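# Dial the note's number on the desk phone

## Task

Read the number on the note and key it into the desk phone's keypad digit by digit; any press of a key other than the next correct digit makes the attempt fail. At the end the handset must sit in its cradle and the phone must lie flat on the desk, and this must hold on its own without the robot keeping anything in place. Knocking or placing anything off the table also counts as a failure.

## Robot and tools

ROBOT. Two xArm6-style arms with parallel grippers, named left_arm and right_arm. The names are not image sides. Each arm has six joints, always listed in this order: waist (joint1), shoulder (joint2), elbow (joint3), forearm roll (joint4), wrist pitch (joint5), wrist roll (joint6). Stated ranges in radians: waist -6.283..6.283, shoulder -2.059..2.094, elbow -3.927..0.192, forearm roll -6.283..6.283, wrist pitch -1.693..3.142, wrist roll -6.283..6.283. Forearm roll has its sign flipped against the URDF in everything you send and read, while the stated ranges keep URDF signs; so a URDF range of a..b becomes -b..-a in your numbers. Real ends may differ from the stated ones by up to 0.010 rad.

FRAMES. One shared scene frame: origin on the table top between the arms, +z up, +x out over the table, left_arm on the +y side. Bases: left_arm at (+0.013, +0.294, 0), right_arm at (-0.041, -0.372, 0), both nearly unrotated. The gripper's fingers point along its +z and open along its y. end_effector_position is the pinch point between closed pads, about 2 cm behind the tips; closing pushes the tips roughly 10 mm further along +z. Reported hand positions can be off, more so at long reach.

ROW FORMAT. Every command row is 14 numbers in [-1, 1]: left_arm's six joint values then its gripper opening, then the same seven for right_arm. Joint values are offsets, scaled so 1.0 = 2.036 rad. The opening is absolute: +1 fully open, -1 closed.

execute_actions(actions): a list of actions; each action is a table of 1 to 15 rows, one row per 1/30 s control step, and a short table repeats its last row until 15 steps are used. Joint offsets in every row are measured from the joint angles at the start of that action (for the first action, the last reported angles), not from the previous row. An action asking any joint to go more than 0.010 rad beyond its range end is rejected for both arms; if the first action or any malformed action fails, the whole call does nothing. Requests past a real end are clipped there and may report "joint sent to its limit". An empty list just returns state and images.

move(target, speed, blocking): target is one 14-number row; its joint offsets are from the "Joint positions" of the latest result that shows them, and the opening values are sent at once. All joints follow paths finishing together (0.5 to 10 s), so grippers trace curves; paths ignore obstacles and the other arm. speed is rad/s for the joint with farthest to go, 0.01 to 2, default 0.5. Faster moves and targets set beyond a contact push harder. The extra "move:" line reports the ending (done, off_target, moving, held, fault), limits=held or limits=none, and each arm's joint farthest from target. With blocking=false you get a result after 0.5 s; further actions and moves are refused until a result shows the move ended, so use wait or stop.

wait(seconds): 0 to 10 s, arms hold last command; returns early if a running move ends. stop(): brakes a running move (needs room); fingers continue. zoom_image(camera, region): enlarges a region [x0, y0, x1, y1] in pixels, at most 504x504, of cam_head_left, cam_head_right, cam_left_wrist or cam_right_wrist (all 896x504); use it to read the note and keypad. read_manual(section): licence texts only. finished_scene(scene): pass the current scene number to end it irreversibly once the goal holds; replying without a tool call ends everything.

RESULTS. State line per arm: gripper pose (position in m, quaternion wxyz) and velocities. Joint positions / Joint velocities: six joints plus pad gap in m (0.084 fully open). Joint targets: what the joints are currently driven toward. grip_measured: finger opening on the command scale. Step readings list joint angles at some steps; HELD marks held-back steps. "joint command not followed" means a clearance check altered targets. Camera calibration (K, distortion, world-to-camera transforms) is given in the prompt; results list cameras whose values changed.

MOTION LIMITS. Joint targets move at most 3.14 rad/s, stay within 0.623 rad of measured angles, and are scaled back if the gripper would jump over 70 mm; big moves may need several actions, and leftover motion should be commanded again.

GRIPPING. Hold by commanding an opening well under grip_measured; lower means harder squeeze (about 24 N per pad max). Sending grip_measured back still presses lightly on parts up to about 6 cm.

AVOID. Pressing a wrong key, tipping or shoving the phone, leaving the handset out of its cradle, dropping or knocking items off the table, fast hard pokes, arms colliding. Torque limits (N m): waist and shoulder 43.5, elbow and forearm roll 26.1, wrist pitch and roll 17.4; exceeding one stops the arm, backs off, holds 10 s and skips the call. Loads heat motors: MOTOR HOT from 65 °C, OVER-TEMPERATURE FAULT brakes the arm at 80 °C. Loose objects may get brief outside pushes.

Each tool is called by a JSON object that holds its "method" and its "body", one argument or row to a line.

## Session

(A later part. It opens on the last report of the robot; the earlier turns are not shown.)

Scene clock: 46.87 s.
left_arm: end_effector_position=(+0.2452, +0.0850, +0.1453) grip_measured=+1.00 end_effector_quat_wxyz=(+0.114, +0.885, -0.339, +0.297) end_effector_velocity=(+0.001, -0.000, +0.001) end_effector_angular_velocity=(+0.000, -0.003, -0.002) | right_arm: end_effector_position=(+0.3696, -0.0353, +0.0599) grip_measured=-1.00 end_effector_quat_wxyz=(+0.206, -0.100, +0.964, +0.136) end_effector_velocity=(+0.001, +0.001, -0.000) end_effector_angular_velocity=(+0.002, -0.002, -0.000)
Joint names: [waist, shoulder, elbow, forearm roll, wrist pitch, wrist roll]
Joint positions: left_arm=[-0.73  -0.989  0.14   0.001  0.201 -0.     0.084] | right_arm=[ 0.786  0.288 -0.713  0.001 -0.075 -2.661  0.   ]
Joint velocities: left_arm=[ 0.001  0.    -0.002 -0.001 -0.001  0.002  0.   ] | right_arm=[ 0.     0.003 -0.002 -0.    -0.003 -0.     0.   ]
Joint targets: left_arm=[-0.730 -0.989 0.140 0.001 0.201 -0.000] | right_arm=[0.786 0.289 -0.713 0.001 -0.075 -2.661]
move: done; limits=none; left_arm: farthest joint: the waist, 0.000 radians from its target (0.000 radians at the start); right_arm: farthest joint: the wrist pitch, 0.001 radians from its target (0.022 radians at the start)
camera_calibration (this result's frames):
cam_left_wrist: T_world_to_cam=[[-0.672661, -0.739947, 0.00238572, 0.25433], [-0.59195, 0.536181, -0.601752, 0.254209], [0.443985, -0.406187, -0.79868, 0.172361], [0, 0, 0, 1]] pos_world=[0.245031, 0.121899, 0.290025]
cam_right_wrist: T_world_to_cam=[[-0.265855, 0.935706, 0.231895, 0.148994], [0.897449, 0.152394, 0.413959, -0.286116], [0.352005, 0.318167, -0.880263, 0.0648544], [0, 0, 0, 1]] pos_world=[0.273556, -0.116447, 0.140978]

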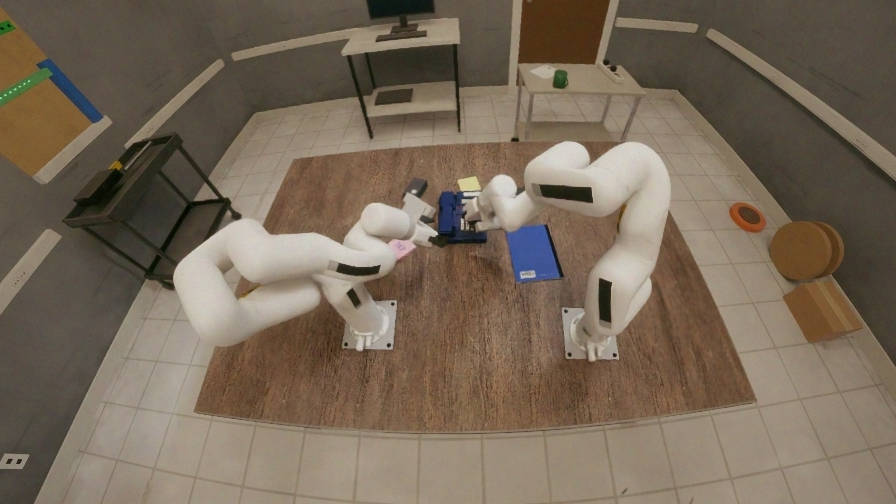

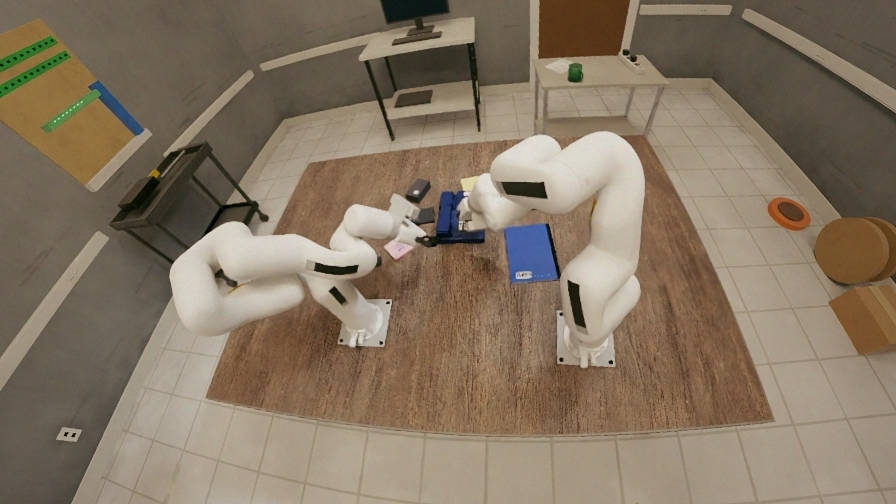

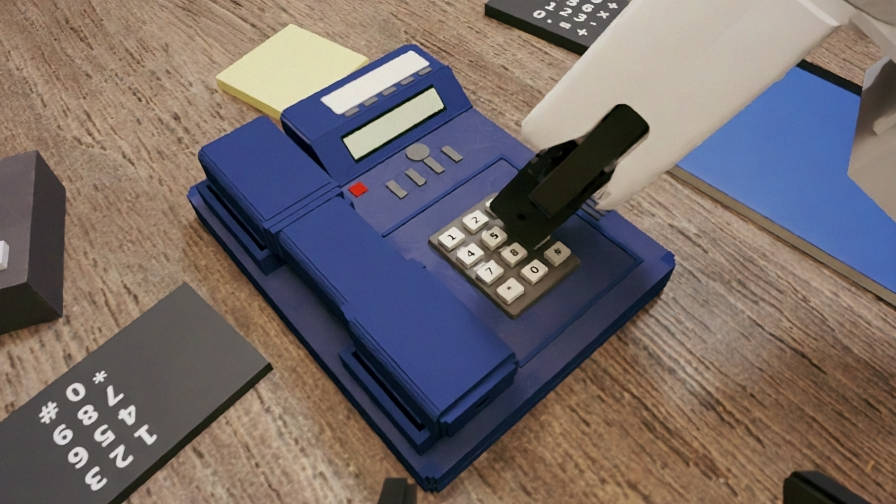

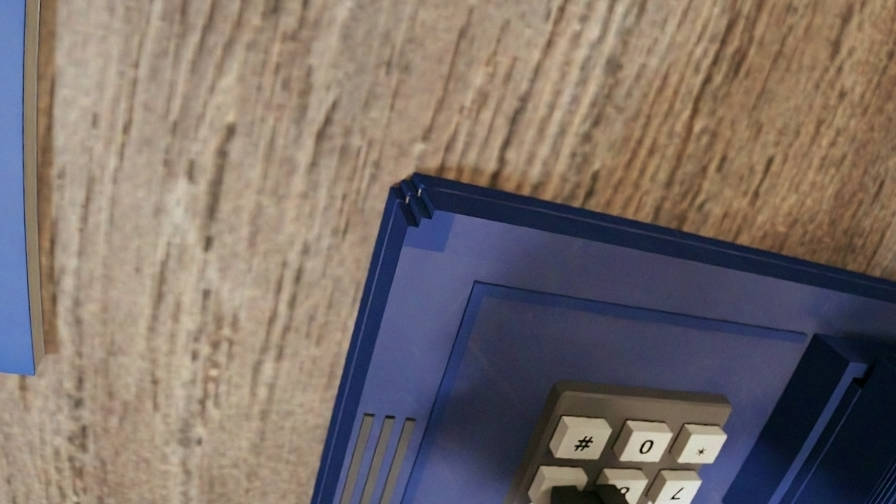

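{"method": "move", "body": {
  "target": [0,0,0,0,0,0,1,0,0.008,-0.0058,0,-0.0022,0,-1],
  "speed": 0.03
}}

{"method": "move", "body": {
  "target": [0,0,0,0,0,0,1,0,0.0055,-0.004,0,-0.0015,0,-1],
  "speed": 0.03
}}

Scene clock: 51.77 s.
left_arm: end_effector_position=(+0.2452, +0.0850, +0.1453) grip_measured=+1.00 end_effector_quat_wxyz=(+0.114, +0.885, -0.339, +0.297) end_effector_velocity=(+0.000, +0.000, +0.000) end_effector_angular_velocity=(+0.001, -0.001, -0.002) | right_arm: end_effector_position=(+0.3719, -0.0335, +0.0569) grip_measured=-1.00 end_effector_quat_wxyz=(+0.206, -0.100, +0.964, +0.136) end_effector_velocity=(+0.000, +0.000, -0.000) end_effector_angular_velocity=(-0.001, +0.001, +0.000)
Joint names: [waist, shoulder, elbow, forearm roll, wrist pitch, wrist roll]
Joint positions: left_arm=[-0.73  -0.989  0.14   0.001  0.201 -0.     0.084] | right_arm=[ 0.786  0.304 -0.724  0.001 -0.08  -2.661  0.   ]
Joint velocities: left_arm=[ 0.    -0.    -0.    -0.001 -0.     0.002 -0.   ] | right_arm=[ 0.     0.002 -0.001 -0.     0.    -0.     0.   ]
Joint targets: left_arm=[-0.730 -0.989 0.140 0.001 0.201 -0.000] | right_arm=[0.786 0.305 -0.724 0.001 -0.080 -2.661]
move: done; limits=none; left_arm: farthest joint: the waist, 0.000 radians from its target (0.000 radians at the start); right_arm: farthest joint: the waist, 0.000 radians from its target (0.000 radians at the start)
camera_calibration (this result's frames):
cam_left_wrist: T_world_to_cam=[[-0.672661, -0.739947, 0.00238566, 0.25433], [-0.59195, 0.536181, -0.601752, 0.254209], [0.443985, -0.406187, -0.79868, 0.172361], [0, 0, 0, 1]] pos_world=[0.245031, 0.121899, 0.290025]
cam_right_wrist: T_world_to_cam=[[-0.265906, 0.935655, 0.232042, 0.148534], [0.897334, 0.152282, 0.414249, -0.287237], [0.352258, 0.31837, -0.880088, 0.0607594], [0, 0, 0, 1]] pos_world=[0.27584, -0.114579, 0.137995]

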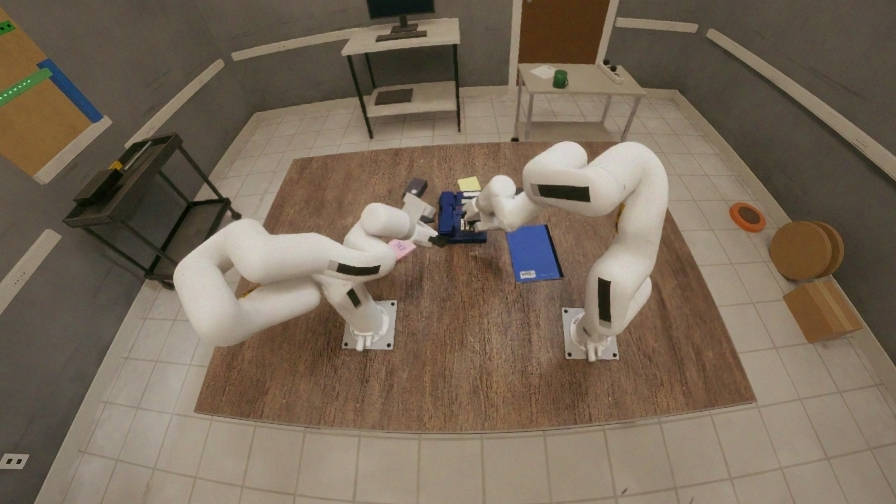

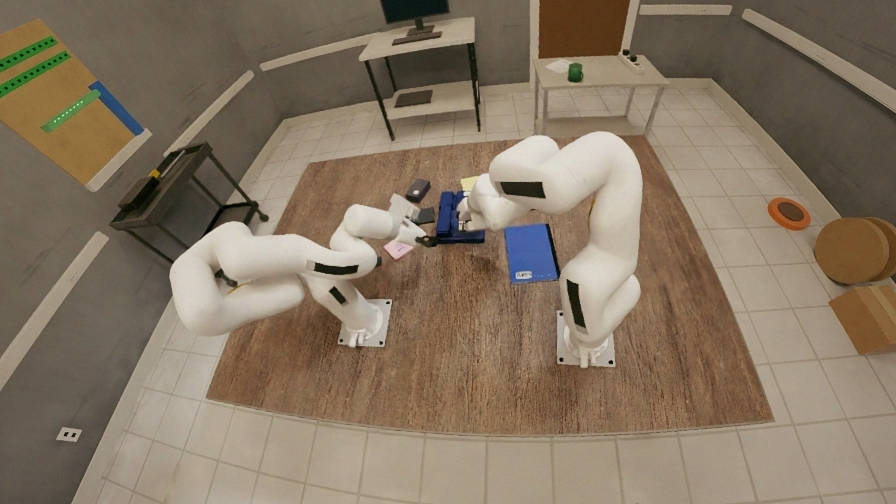

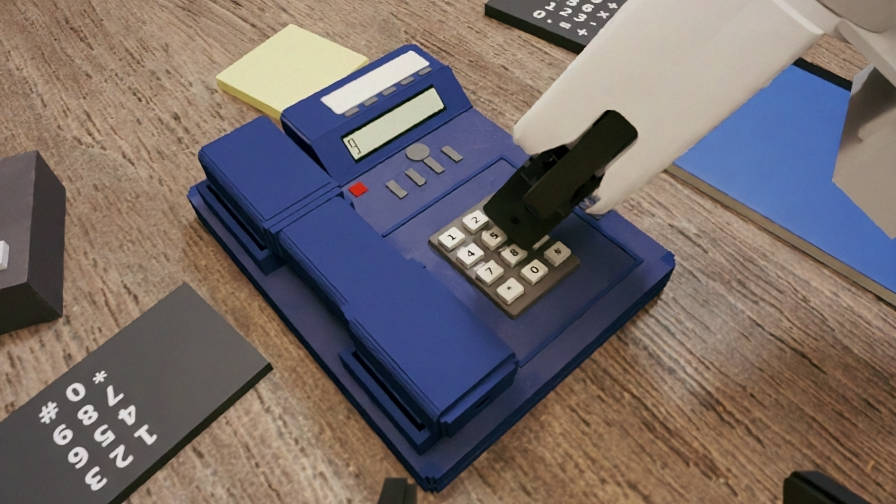

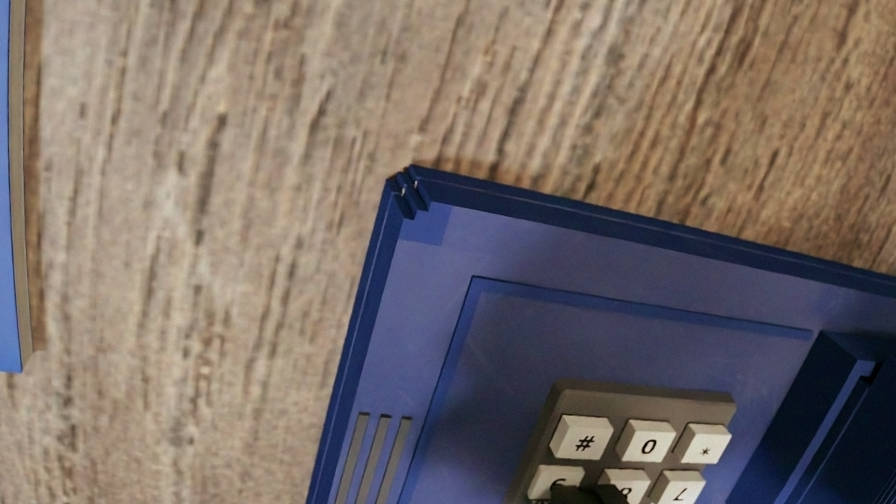

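Scene clock: 52.53 s.
left_arm: end_effector_position=(+0.2452, +0.0850, +0.1453) grip_measured=+1.00 end_effector_quat_wxyz=(+0.114, +0.885, -0.339, +0.297) end_effector_velocity=(-0.000, -0.000, -0.000) end_effector_angular_velocity=(+0.001, -0.000, -0.002) | right_arm: end_effector_position=(+0.3739, -0.0319, +0.0556) grip_measured=-1.00 end_effector_quat_wxyz=(+0.207, -0.100, +0.964, +0.137) end_effector_velocity=(-0.000, -0.000, -0.000) end_effector_angular_velocity=(-0.001, +0.001, +0.000)
Joint names: [waist, shoulder, elbow, forearm roll, wrist pitch, wrist roll]
Joint positions: left_arm=[-0.73  -0.989  0.14   0.001  0.201 -0.     0.084] | right_arm=[ 0.786  0.315 -0.733  0.001 -0.083 -2.661  0.   ]
Joint velocities: left_arm=[-0.001  0.    -0.    -0.001  0.001  0.    -0.   ] | right_arm=[ 0.     0.    -0.     0.     0.002  0.001  0.   ]
Joint targets: left_arm=[-0.730 -0.989 0.140 0.001 0.201 -0.000] | right_arm=[0.786 0.316 -0.733 0.001 -0.083 -2.661]
move: done; limits=none; left_arm: farthest joint: the waist, 0.000 radians from its target (0.000 radians at the start); right_arm: farthest joint: the shoulder, 0.001 radians from its target (0.011 radians at the start)
camera_calibration (this result's frames):
cam_left_wrist: T_world_to_cam=[[-0.672661, -0.739947, 0.00238573, 0.25433], [-0.59195, 0.536181, -0.601752, 0.254209], [0.443985, -0.406187, -0.79868, 0.172361], [0, 0, 0, 1]] pos_world=[0.245031, 0.121899, 0.290025]
cam_right_wrist: T_world_to_cam=[[-0.26612, 0.935395, 0.232845, 0.147947], [0.896708, 0.151597, 0.415853, -0.288614], [0.353688, 0.31946, -0.879119, 0.0577823], [0, 0, 0, 1]] pos_world=[0.277737, -0.113095, 0.13637]

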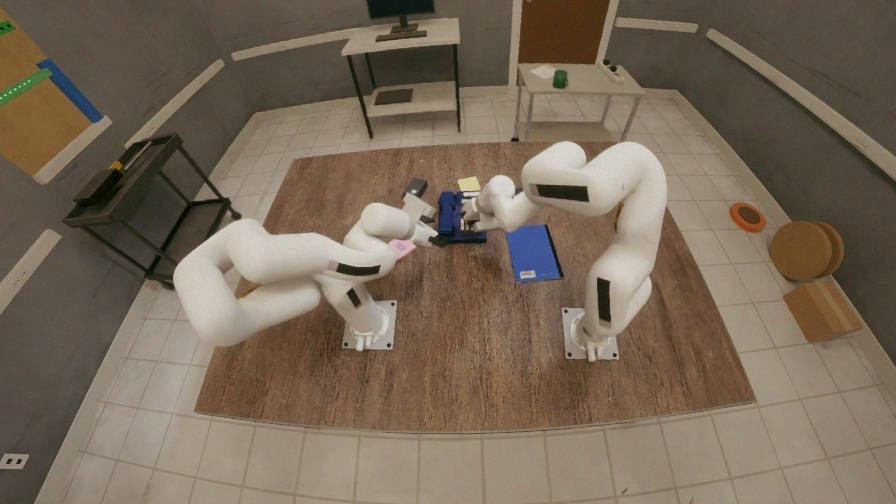

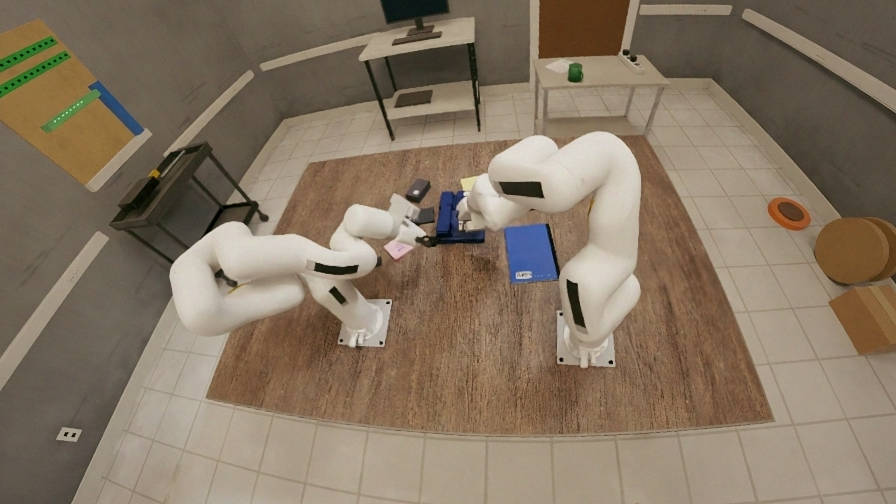

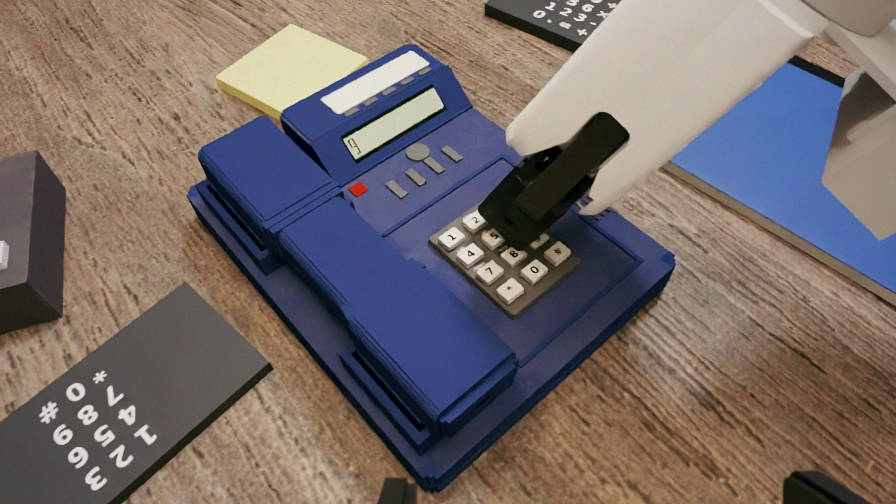

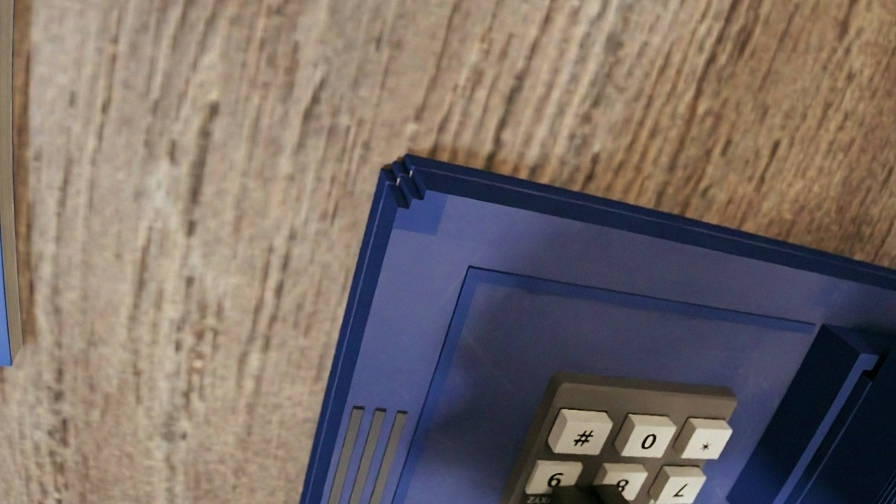

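{"method": "move", "body": {
  "target": [0,0,0,0,0,0,1,0,-0.0168,0,0,0.0168,0,-1],
  "speed": 0.07
}}

{"method": "move", "body": {
  "target": [0,0,0,0,0,0,1,0.0062,0.0441,-0.0712,0,0.0271,0,-1],
  "speed": 0.2
}}

Scene clock: 57.80 s.
left_arm: end_effector_position=(+0.2452, +0.0850, +0.1453) grip_measured=+1.00 end_effector_quat_wxyz=(+0.114, +0.885, -0.339, +0.297) end_effector_velocity=(+0.000, +0.000, +0.000) end_effector_angular_velocity=(-0.001, -0.000, +0.002) | right_arm: end_effector_position=(+0.3743, -0.0315, +0.0672) grip_measured=-1.00 end_effector_quat_wxyz=(+0.207, -0.100, +0.964, +0.137) end_effector_velocity=(+0.001, +0.001, +0.003) end_effector_angular_velocity=(+0.003, -0.004, -0.000)
Joint names: [waist, shoulder, elbow, forearm roll, wrist pitch, wrist roll]
Joint positions: left_arm=[-0.73  -0.989  0.14   0.001  0.201 -0.     0.084] | right_arm=[ 0.786  0.281 -0.733  0.001 -0.049 -2.661  0.   ]
Joint velocities: left_arm=[ 0.     0.     0.     0.    -0.001 -0.001 -0.   ] | right_arm=[-0.    -0.004 -0.001  0.     0.001  0.     0.   ]
Joint targets: left_arm=[-0.730 -0.989 0.140 0.001 0.201 -0.000] | right_arm=[0.786 0.280 -0.733 0.001 -0.049 -2.661]
move: done; limits=none; left_arm: farthest joint: the waist, 0.000 radians from its target (0.000 radians at the start); right_arm: farthest joint: the waist, 0.000 radians from its target (0.000 radians at the start)
camera_calibration (this result's frames):
cam_left_wrist: T_world_to_cam=[[-0.672661, -0.739947, 0.00238574, 0.25433], [-0.59195, 0.536181, -0.601752, 0.25421], [0.443986, -0.406187, -0.798679, 0.172361], [0, 0, 0, 1]] pos_world=[0.245031, 0.121899, 0.290025]
cam_right_wrist: T_world_to_cam=[[-0.266013, 0.935491, 0.23258, 0.145011], [0.896908, 0.151777, 0.415354, -0.293906], [0.35326, 0.319093, -0.879424, 0.0679006], [0, 0, 0, 1]] pos_world=[0.278195, -0.112715, 0.148062]

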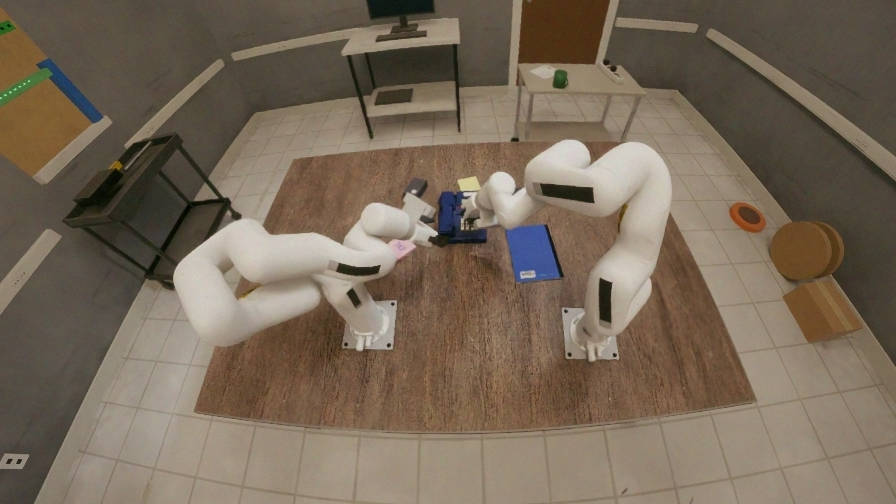

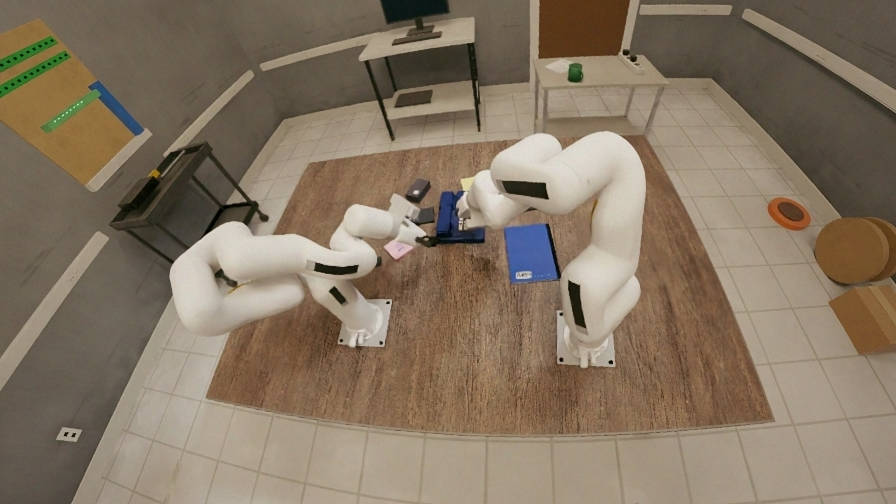

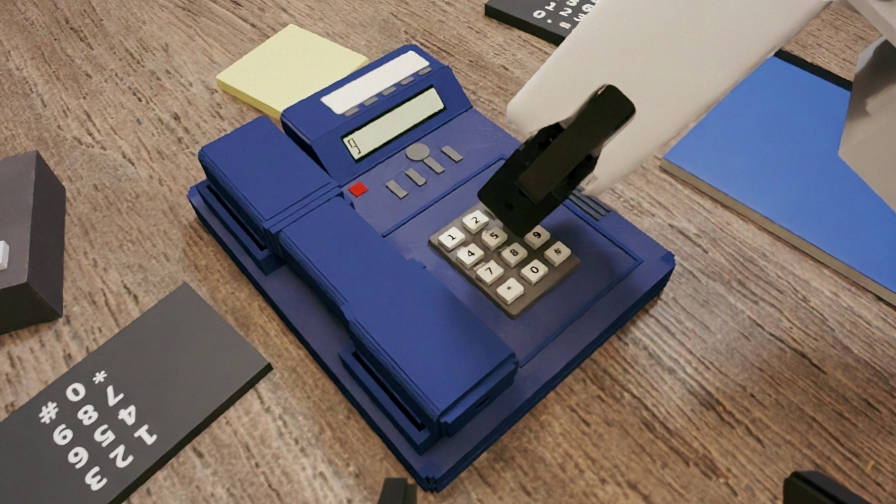

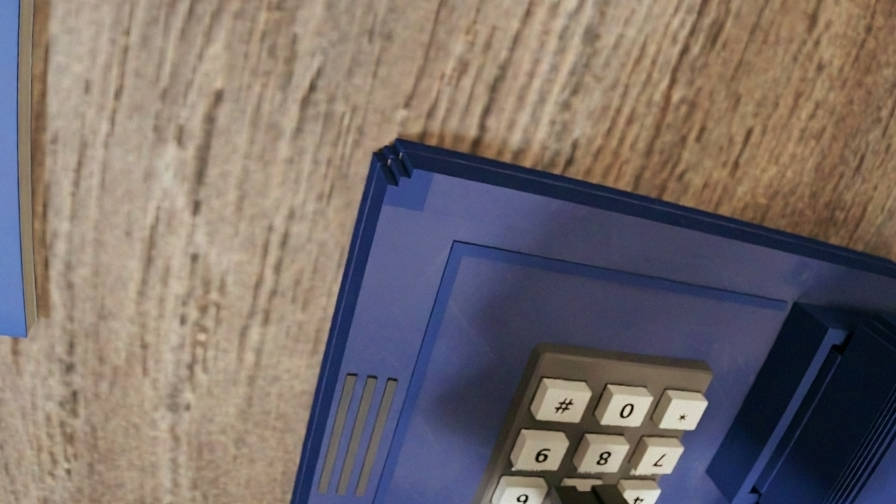

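Scene clock: 59.03 s.
left_arm: end_effector_position=(+0.2452, +0.0850, +0.1453) grip_measured=+1.00 end_effector_quat_wxyz=(+0.114, +0.885, -0.339, +0.297) end_effector_velocity=(+0.000, -0.000, +0.001) end_effector_angular_velocity=(-0.002, -0.000, +0.002) | right_arm: end_effector_position=(+0.3986, -0.0023, +0.0670) grip_measured=-1.00 end_effector_quat_wxyz=(+0.206, -0.106, +0.963, +0.138) end_effector_velocity=(+0.000, +0.000, -0.000) end_effector_angular_velocity=(-0.000, +0.001, -0.000)
Joint names: [waist, shoulder, elbow, forearm roll, wrist pitch, wrist roll]
Joint positions: left_arm=[-0.73  -0.989  0.14   0.001  0.201 -0.     0.084] | right_arm=[ 0.798  0.371 -0.878  0.001  0.006 -2.661  0.   ]
Joint velocities: left_arm=[ 0.001 -0.    -0.001  0.001 -0.     0.     0.   ] | right_arm=[ 0.     0.001 -0.002 -0.001  0.002 -0.     0.   ]
Joint targets: left_arm=[-0.730 -0.989 0.140 0.001 0.201 -0.000] | right_arm=[0.798 0.371 -0.878 0.001 0.006 -2.661]
move: done; limits=none; left_arm: farthest joint: the waist, 0.000 radians from its target (0.000 radians at the start); right_arm: farthest joint: the waist, 0.000 radians from its target (0.013 radians at the start)
camera_calibration (this result's frames):
cam_left_wrist: T_world_to_cam=[[-0.672661, -0.739947, 0.0023857, 0.25433], [-0.59195, 0.536181, -0.601752, 0.25421], [0.443986, -0.406187, -0.798679, 0.172361], [0, 0, 0, 1]] pos_world=[0.245031, 0.121899, 0.290025]
cam_right_wrist: T_world_to_cam=[[-0.277742, 0.932087, 0.232537, 0.128834], [0.894941, 0.163059, 0.415322, -0.3192], [0.349199, 0.323459, -0.879451, 0.0514353], [0, 0, 0, 1]] pos_world=[0.303487, -0.0846734, 0.147847]

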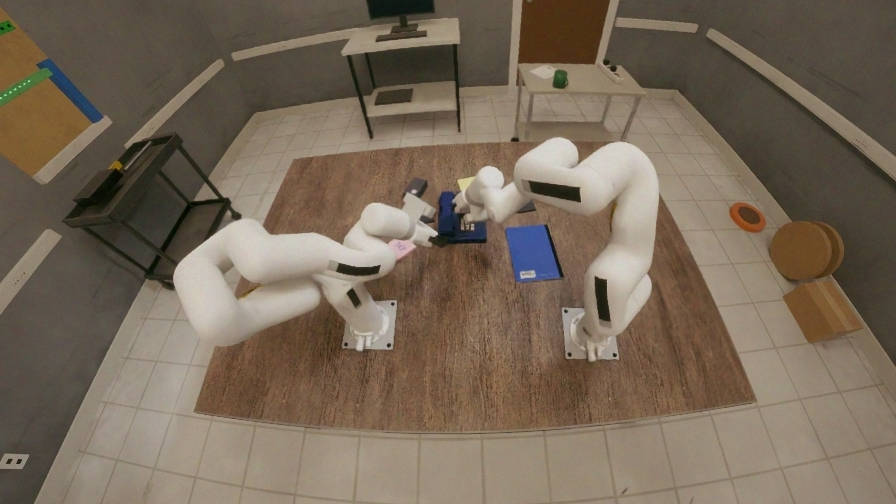

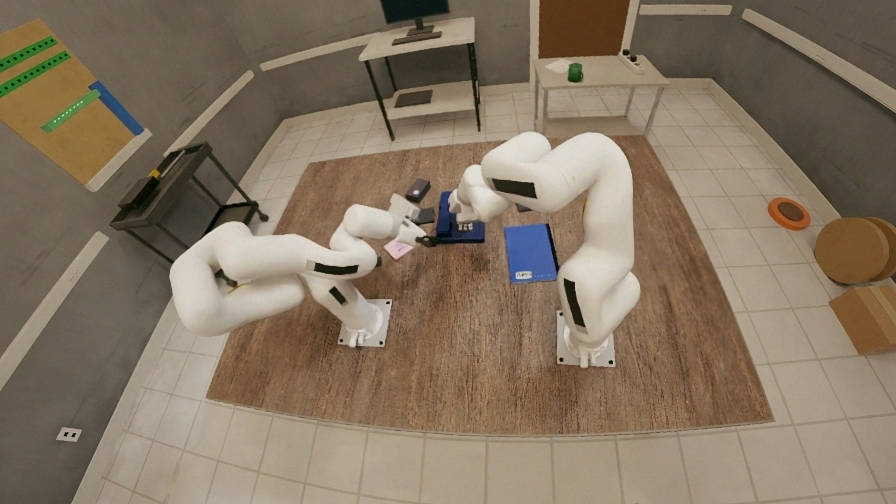

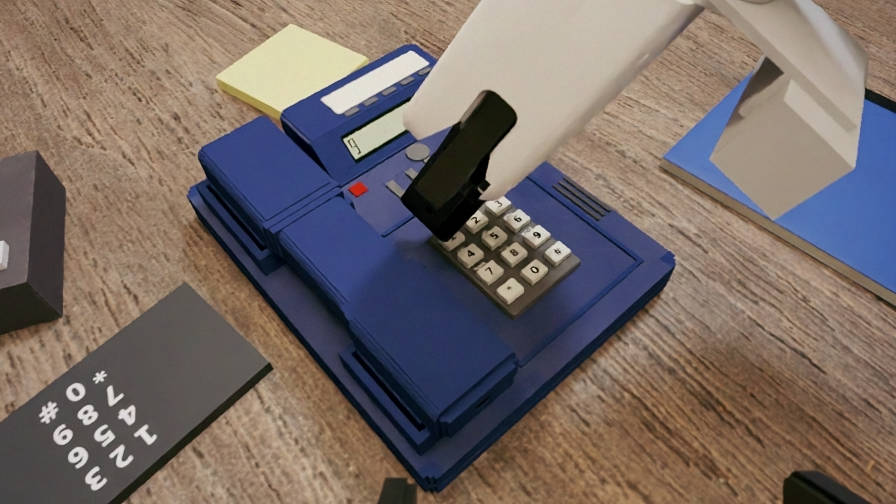

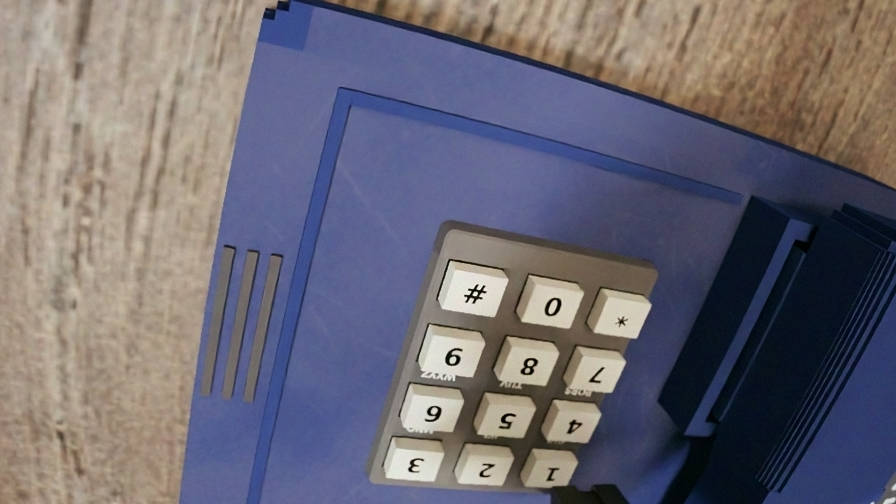

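{"method": "move", "body": {
  "target": [0,0,0,0,0,0,1,0,0.0076,0,0,-0.0076,0,-1],
  "speed": 0.03
}}

Scene clock: 63.97 s.
left_arm: end_effector_position=(+0.2452, +0.0850, +0.1453) grip_measured=+1.00 end_effector_quat_wxyz=(+0.114, +0.885, -0.339, +0.297) end_effector_velocity=(-0.000, +0.000, -0.000) end_effector_angular_velocity=(-0.000, +0.000, +0.001) | right_arm: end_effector_position=(+0.3984, -0.0025, +0.0611) grip_measured=-1.00 end_effector_quat_wxyz=(+0.206, -0.106, +0.963, +0.138) end_effector_velocity=(-0.000, +0.000, -0.000) end_effector_angular_velocity=(-0.000, +0.000, +0.001)
Joint names: [waist, shoulder, elbow, forearm roll, wrist pitch, wrist roll]
Joint positions: left_arm=[-0.73  -0.989  0.14   0.001  0.201 -0.     0.084] | right_arm=[ 0.798  0.386 -0.878  0.001 -0.009 -2.661  0.   ]
Joint velocities: left_arm=[-0.     0.     0.    -0.    -0.    -0.001  0.   ] | right_arm=[ 0.     0.001 -0.     0.    -0.    -0.     0.   ]
Joint targets: left_arm=[-0.730 -0.989 0.140 0.001 0.201 -0.000] | right_arm=[0.798 0.386 -0.878 0.001 -0.009 -2.661]
move: done; limits=none; left_arm: farthest joint: the waist, 0.000 radians from its target (0.000 radians at the start); right_arm: farthest joint: the shoulder, 0.001 radians from its target (0.016 radians at the start)
camera_calibration (this result's frames):
cam_left_wrist: T_world_to_cam=[[-0.672661, -0.739947, 0.0023856, 0.25433], [-0.59195, 0.536181, -0.601752, 0.25421], [0.443986, -0.406187, -0.798679, 0.172361], [0, 0, 0, 1]] pos_world=[0.245031, 0.121899, 0.290025]
cam_right_wrist: T_world_to_cam=[[-0.277761, 0.932072, 0.232575, 0.130305], [0.894916, 0.16304, 0.415384, -0.316546], [0.349249, 0.323512, -0.879412, 0.0463693], [0, 0, 0, 1]] pos_world=[0.303281, -0.0848449, 0.14196]

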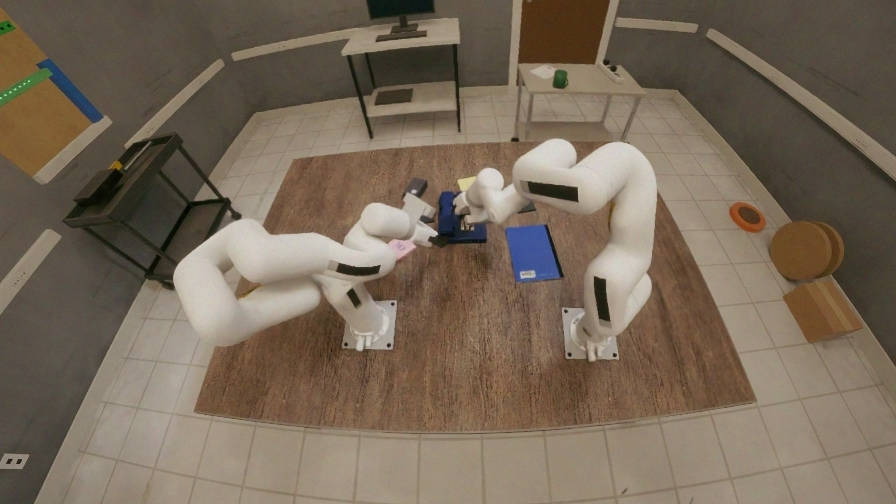

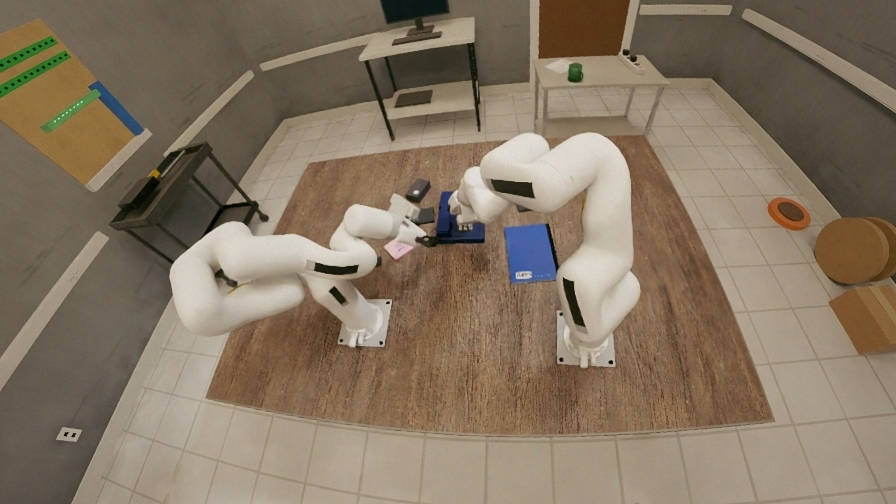

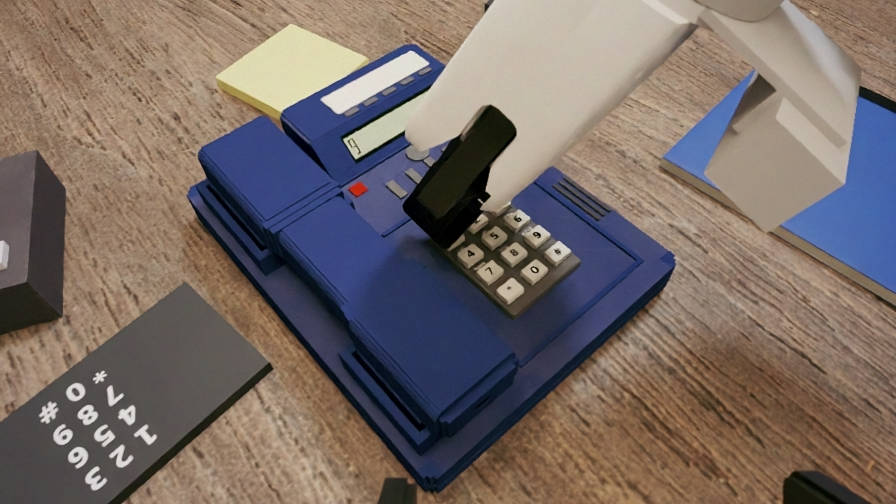

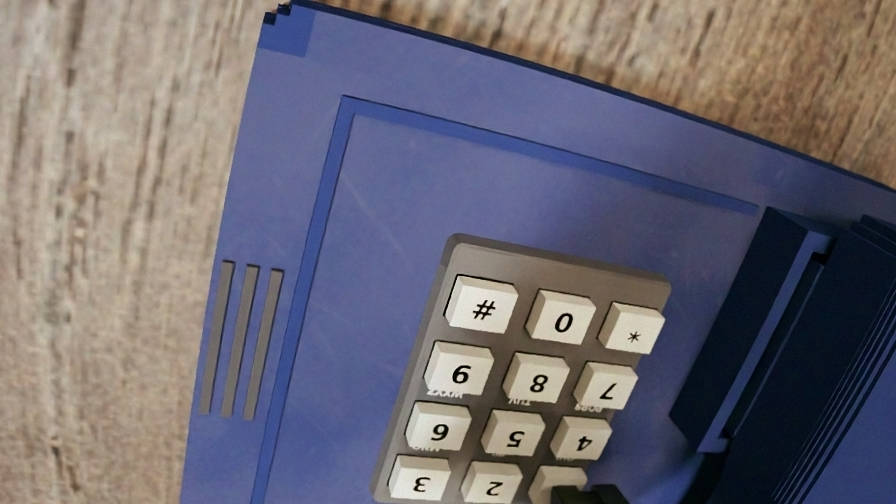

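{"method": "move", "body": {
  "target": [0,0,0,0,0,0,1,0,0.005,0,0,-0.005,0,-1],
  "speed": 0.02
}}

Scene clock: 70.43 s.
left_arm: end_effector_position=(+0.2452, +0.0850, +0.1453) grip_measured=+1.00 end_effector_quat_wxyz=(+0.114, +0.885, -0.339, +0.297) end_effector_velocity=(-0.000, +0.000, -0.000) end_effector_angular_velocity=(+0.001, +0.000, +0.000) | right_arm: end_effector_position=(+0.3983, -0.0025, +0.0574) grip_measured=-1.00 end_effector_quat_wxyz=(+0.206, -0.106, +0.963, +0.138) end_effector_velocity=(-0.000, -0.000, -0.002) end_effector_angular_velocity=(-0.001, +0.001, -0.000)
Joint names: [waist, shoulder, elbow, forearm roll, wrist pitch, wrist roll]
Joint positions: left_arm=[-0.73  -0.989  0.14   0.001  0.201 -0.     0.084] | right_arm=[ 0.798  0.396 -0.878  0.001 -0.019 -2.661  0.   ]
Joint velocities: left_arm=[ 0.001 -0.     0.001 -0.001 -0.    -0.001 -0.   ] | right_arm=[-0.     0.003  0.001  0.    -0.003  0.     0.   ]
Joint targets: left_arm=[-0.730 -0.989 0.140 0.001 0.201 -0.000] | right_arm=[0.798 0.396 -0.878 0.001 -0.019 -2.661]
move: done; limits=none; left_arm: farthest joint: the waist, 0.000 radians from its target (0.000 radians at the start); right_arm: farthest joint: the shoulder, 0.001 radians from its target (0.010 radians at the start)
camera_calibration (this result's frames):
cam_left_wrist: T_world_to_cam=[[-0.672661, -0.739947, 0.0023855, 0.25433], [-0.59195, 0.536181, -0.601752, 0.254209], [0.443986, -0.406187, -0.798679, 0.172361], [0, 0, 0, 1]] pos_world=[0.245031, 0.121899, 0.290025]
cam_right_wrist: T_world_to_cam=[[-0.277841, 0.932002, 0.232757, 0.131215], [0.894771, 0.162915, 0.415744, -0.314912], [0.349555, 0.323776, -0.879193, 0.0430618], [0, 0, 0, 1]] pos_world=[0.303179, -0.0849313, 0.138241]

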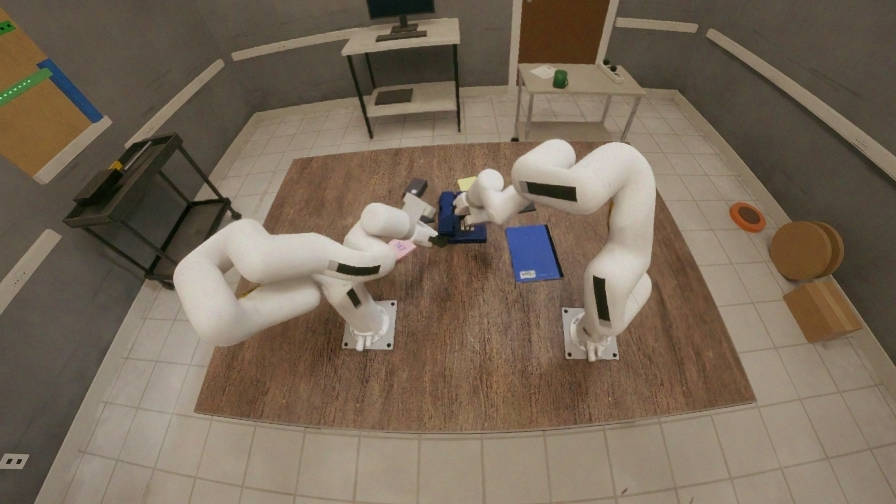

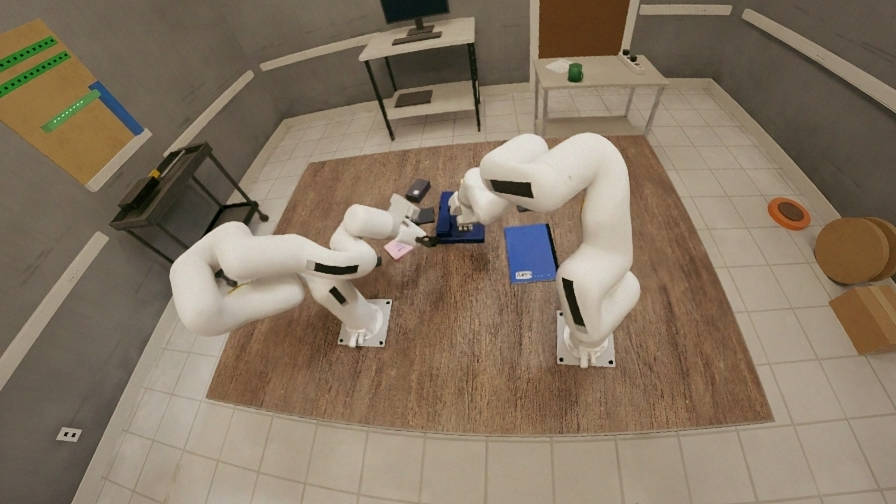

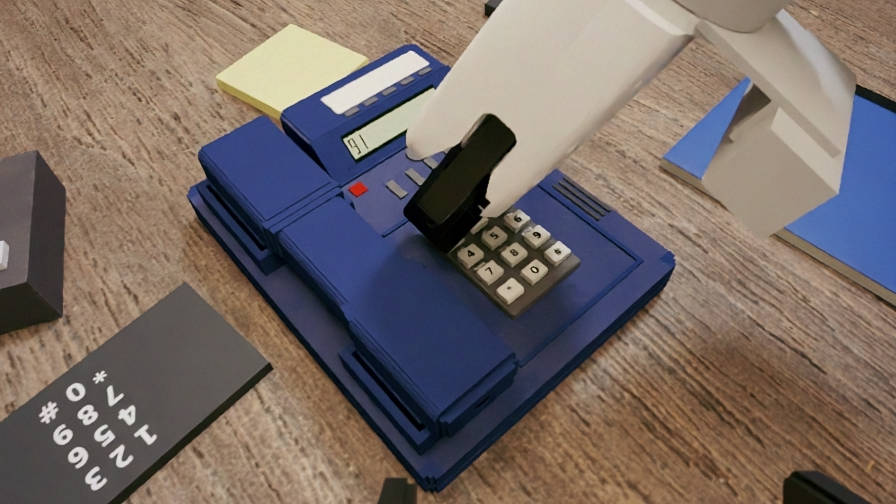

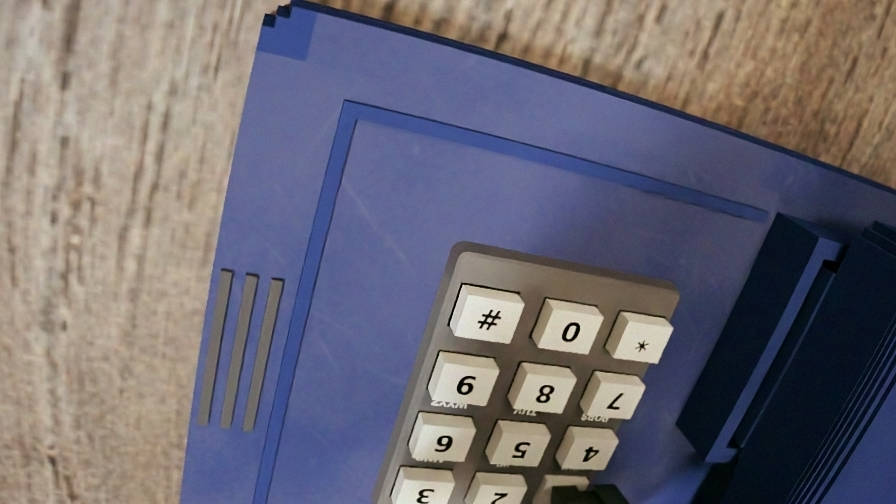

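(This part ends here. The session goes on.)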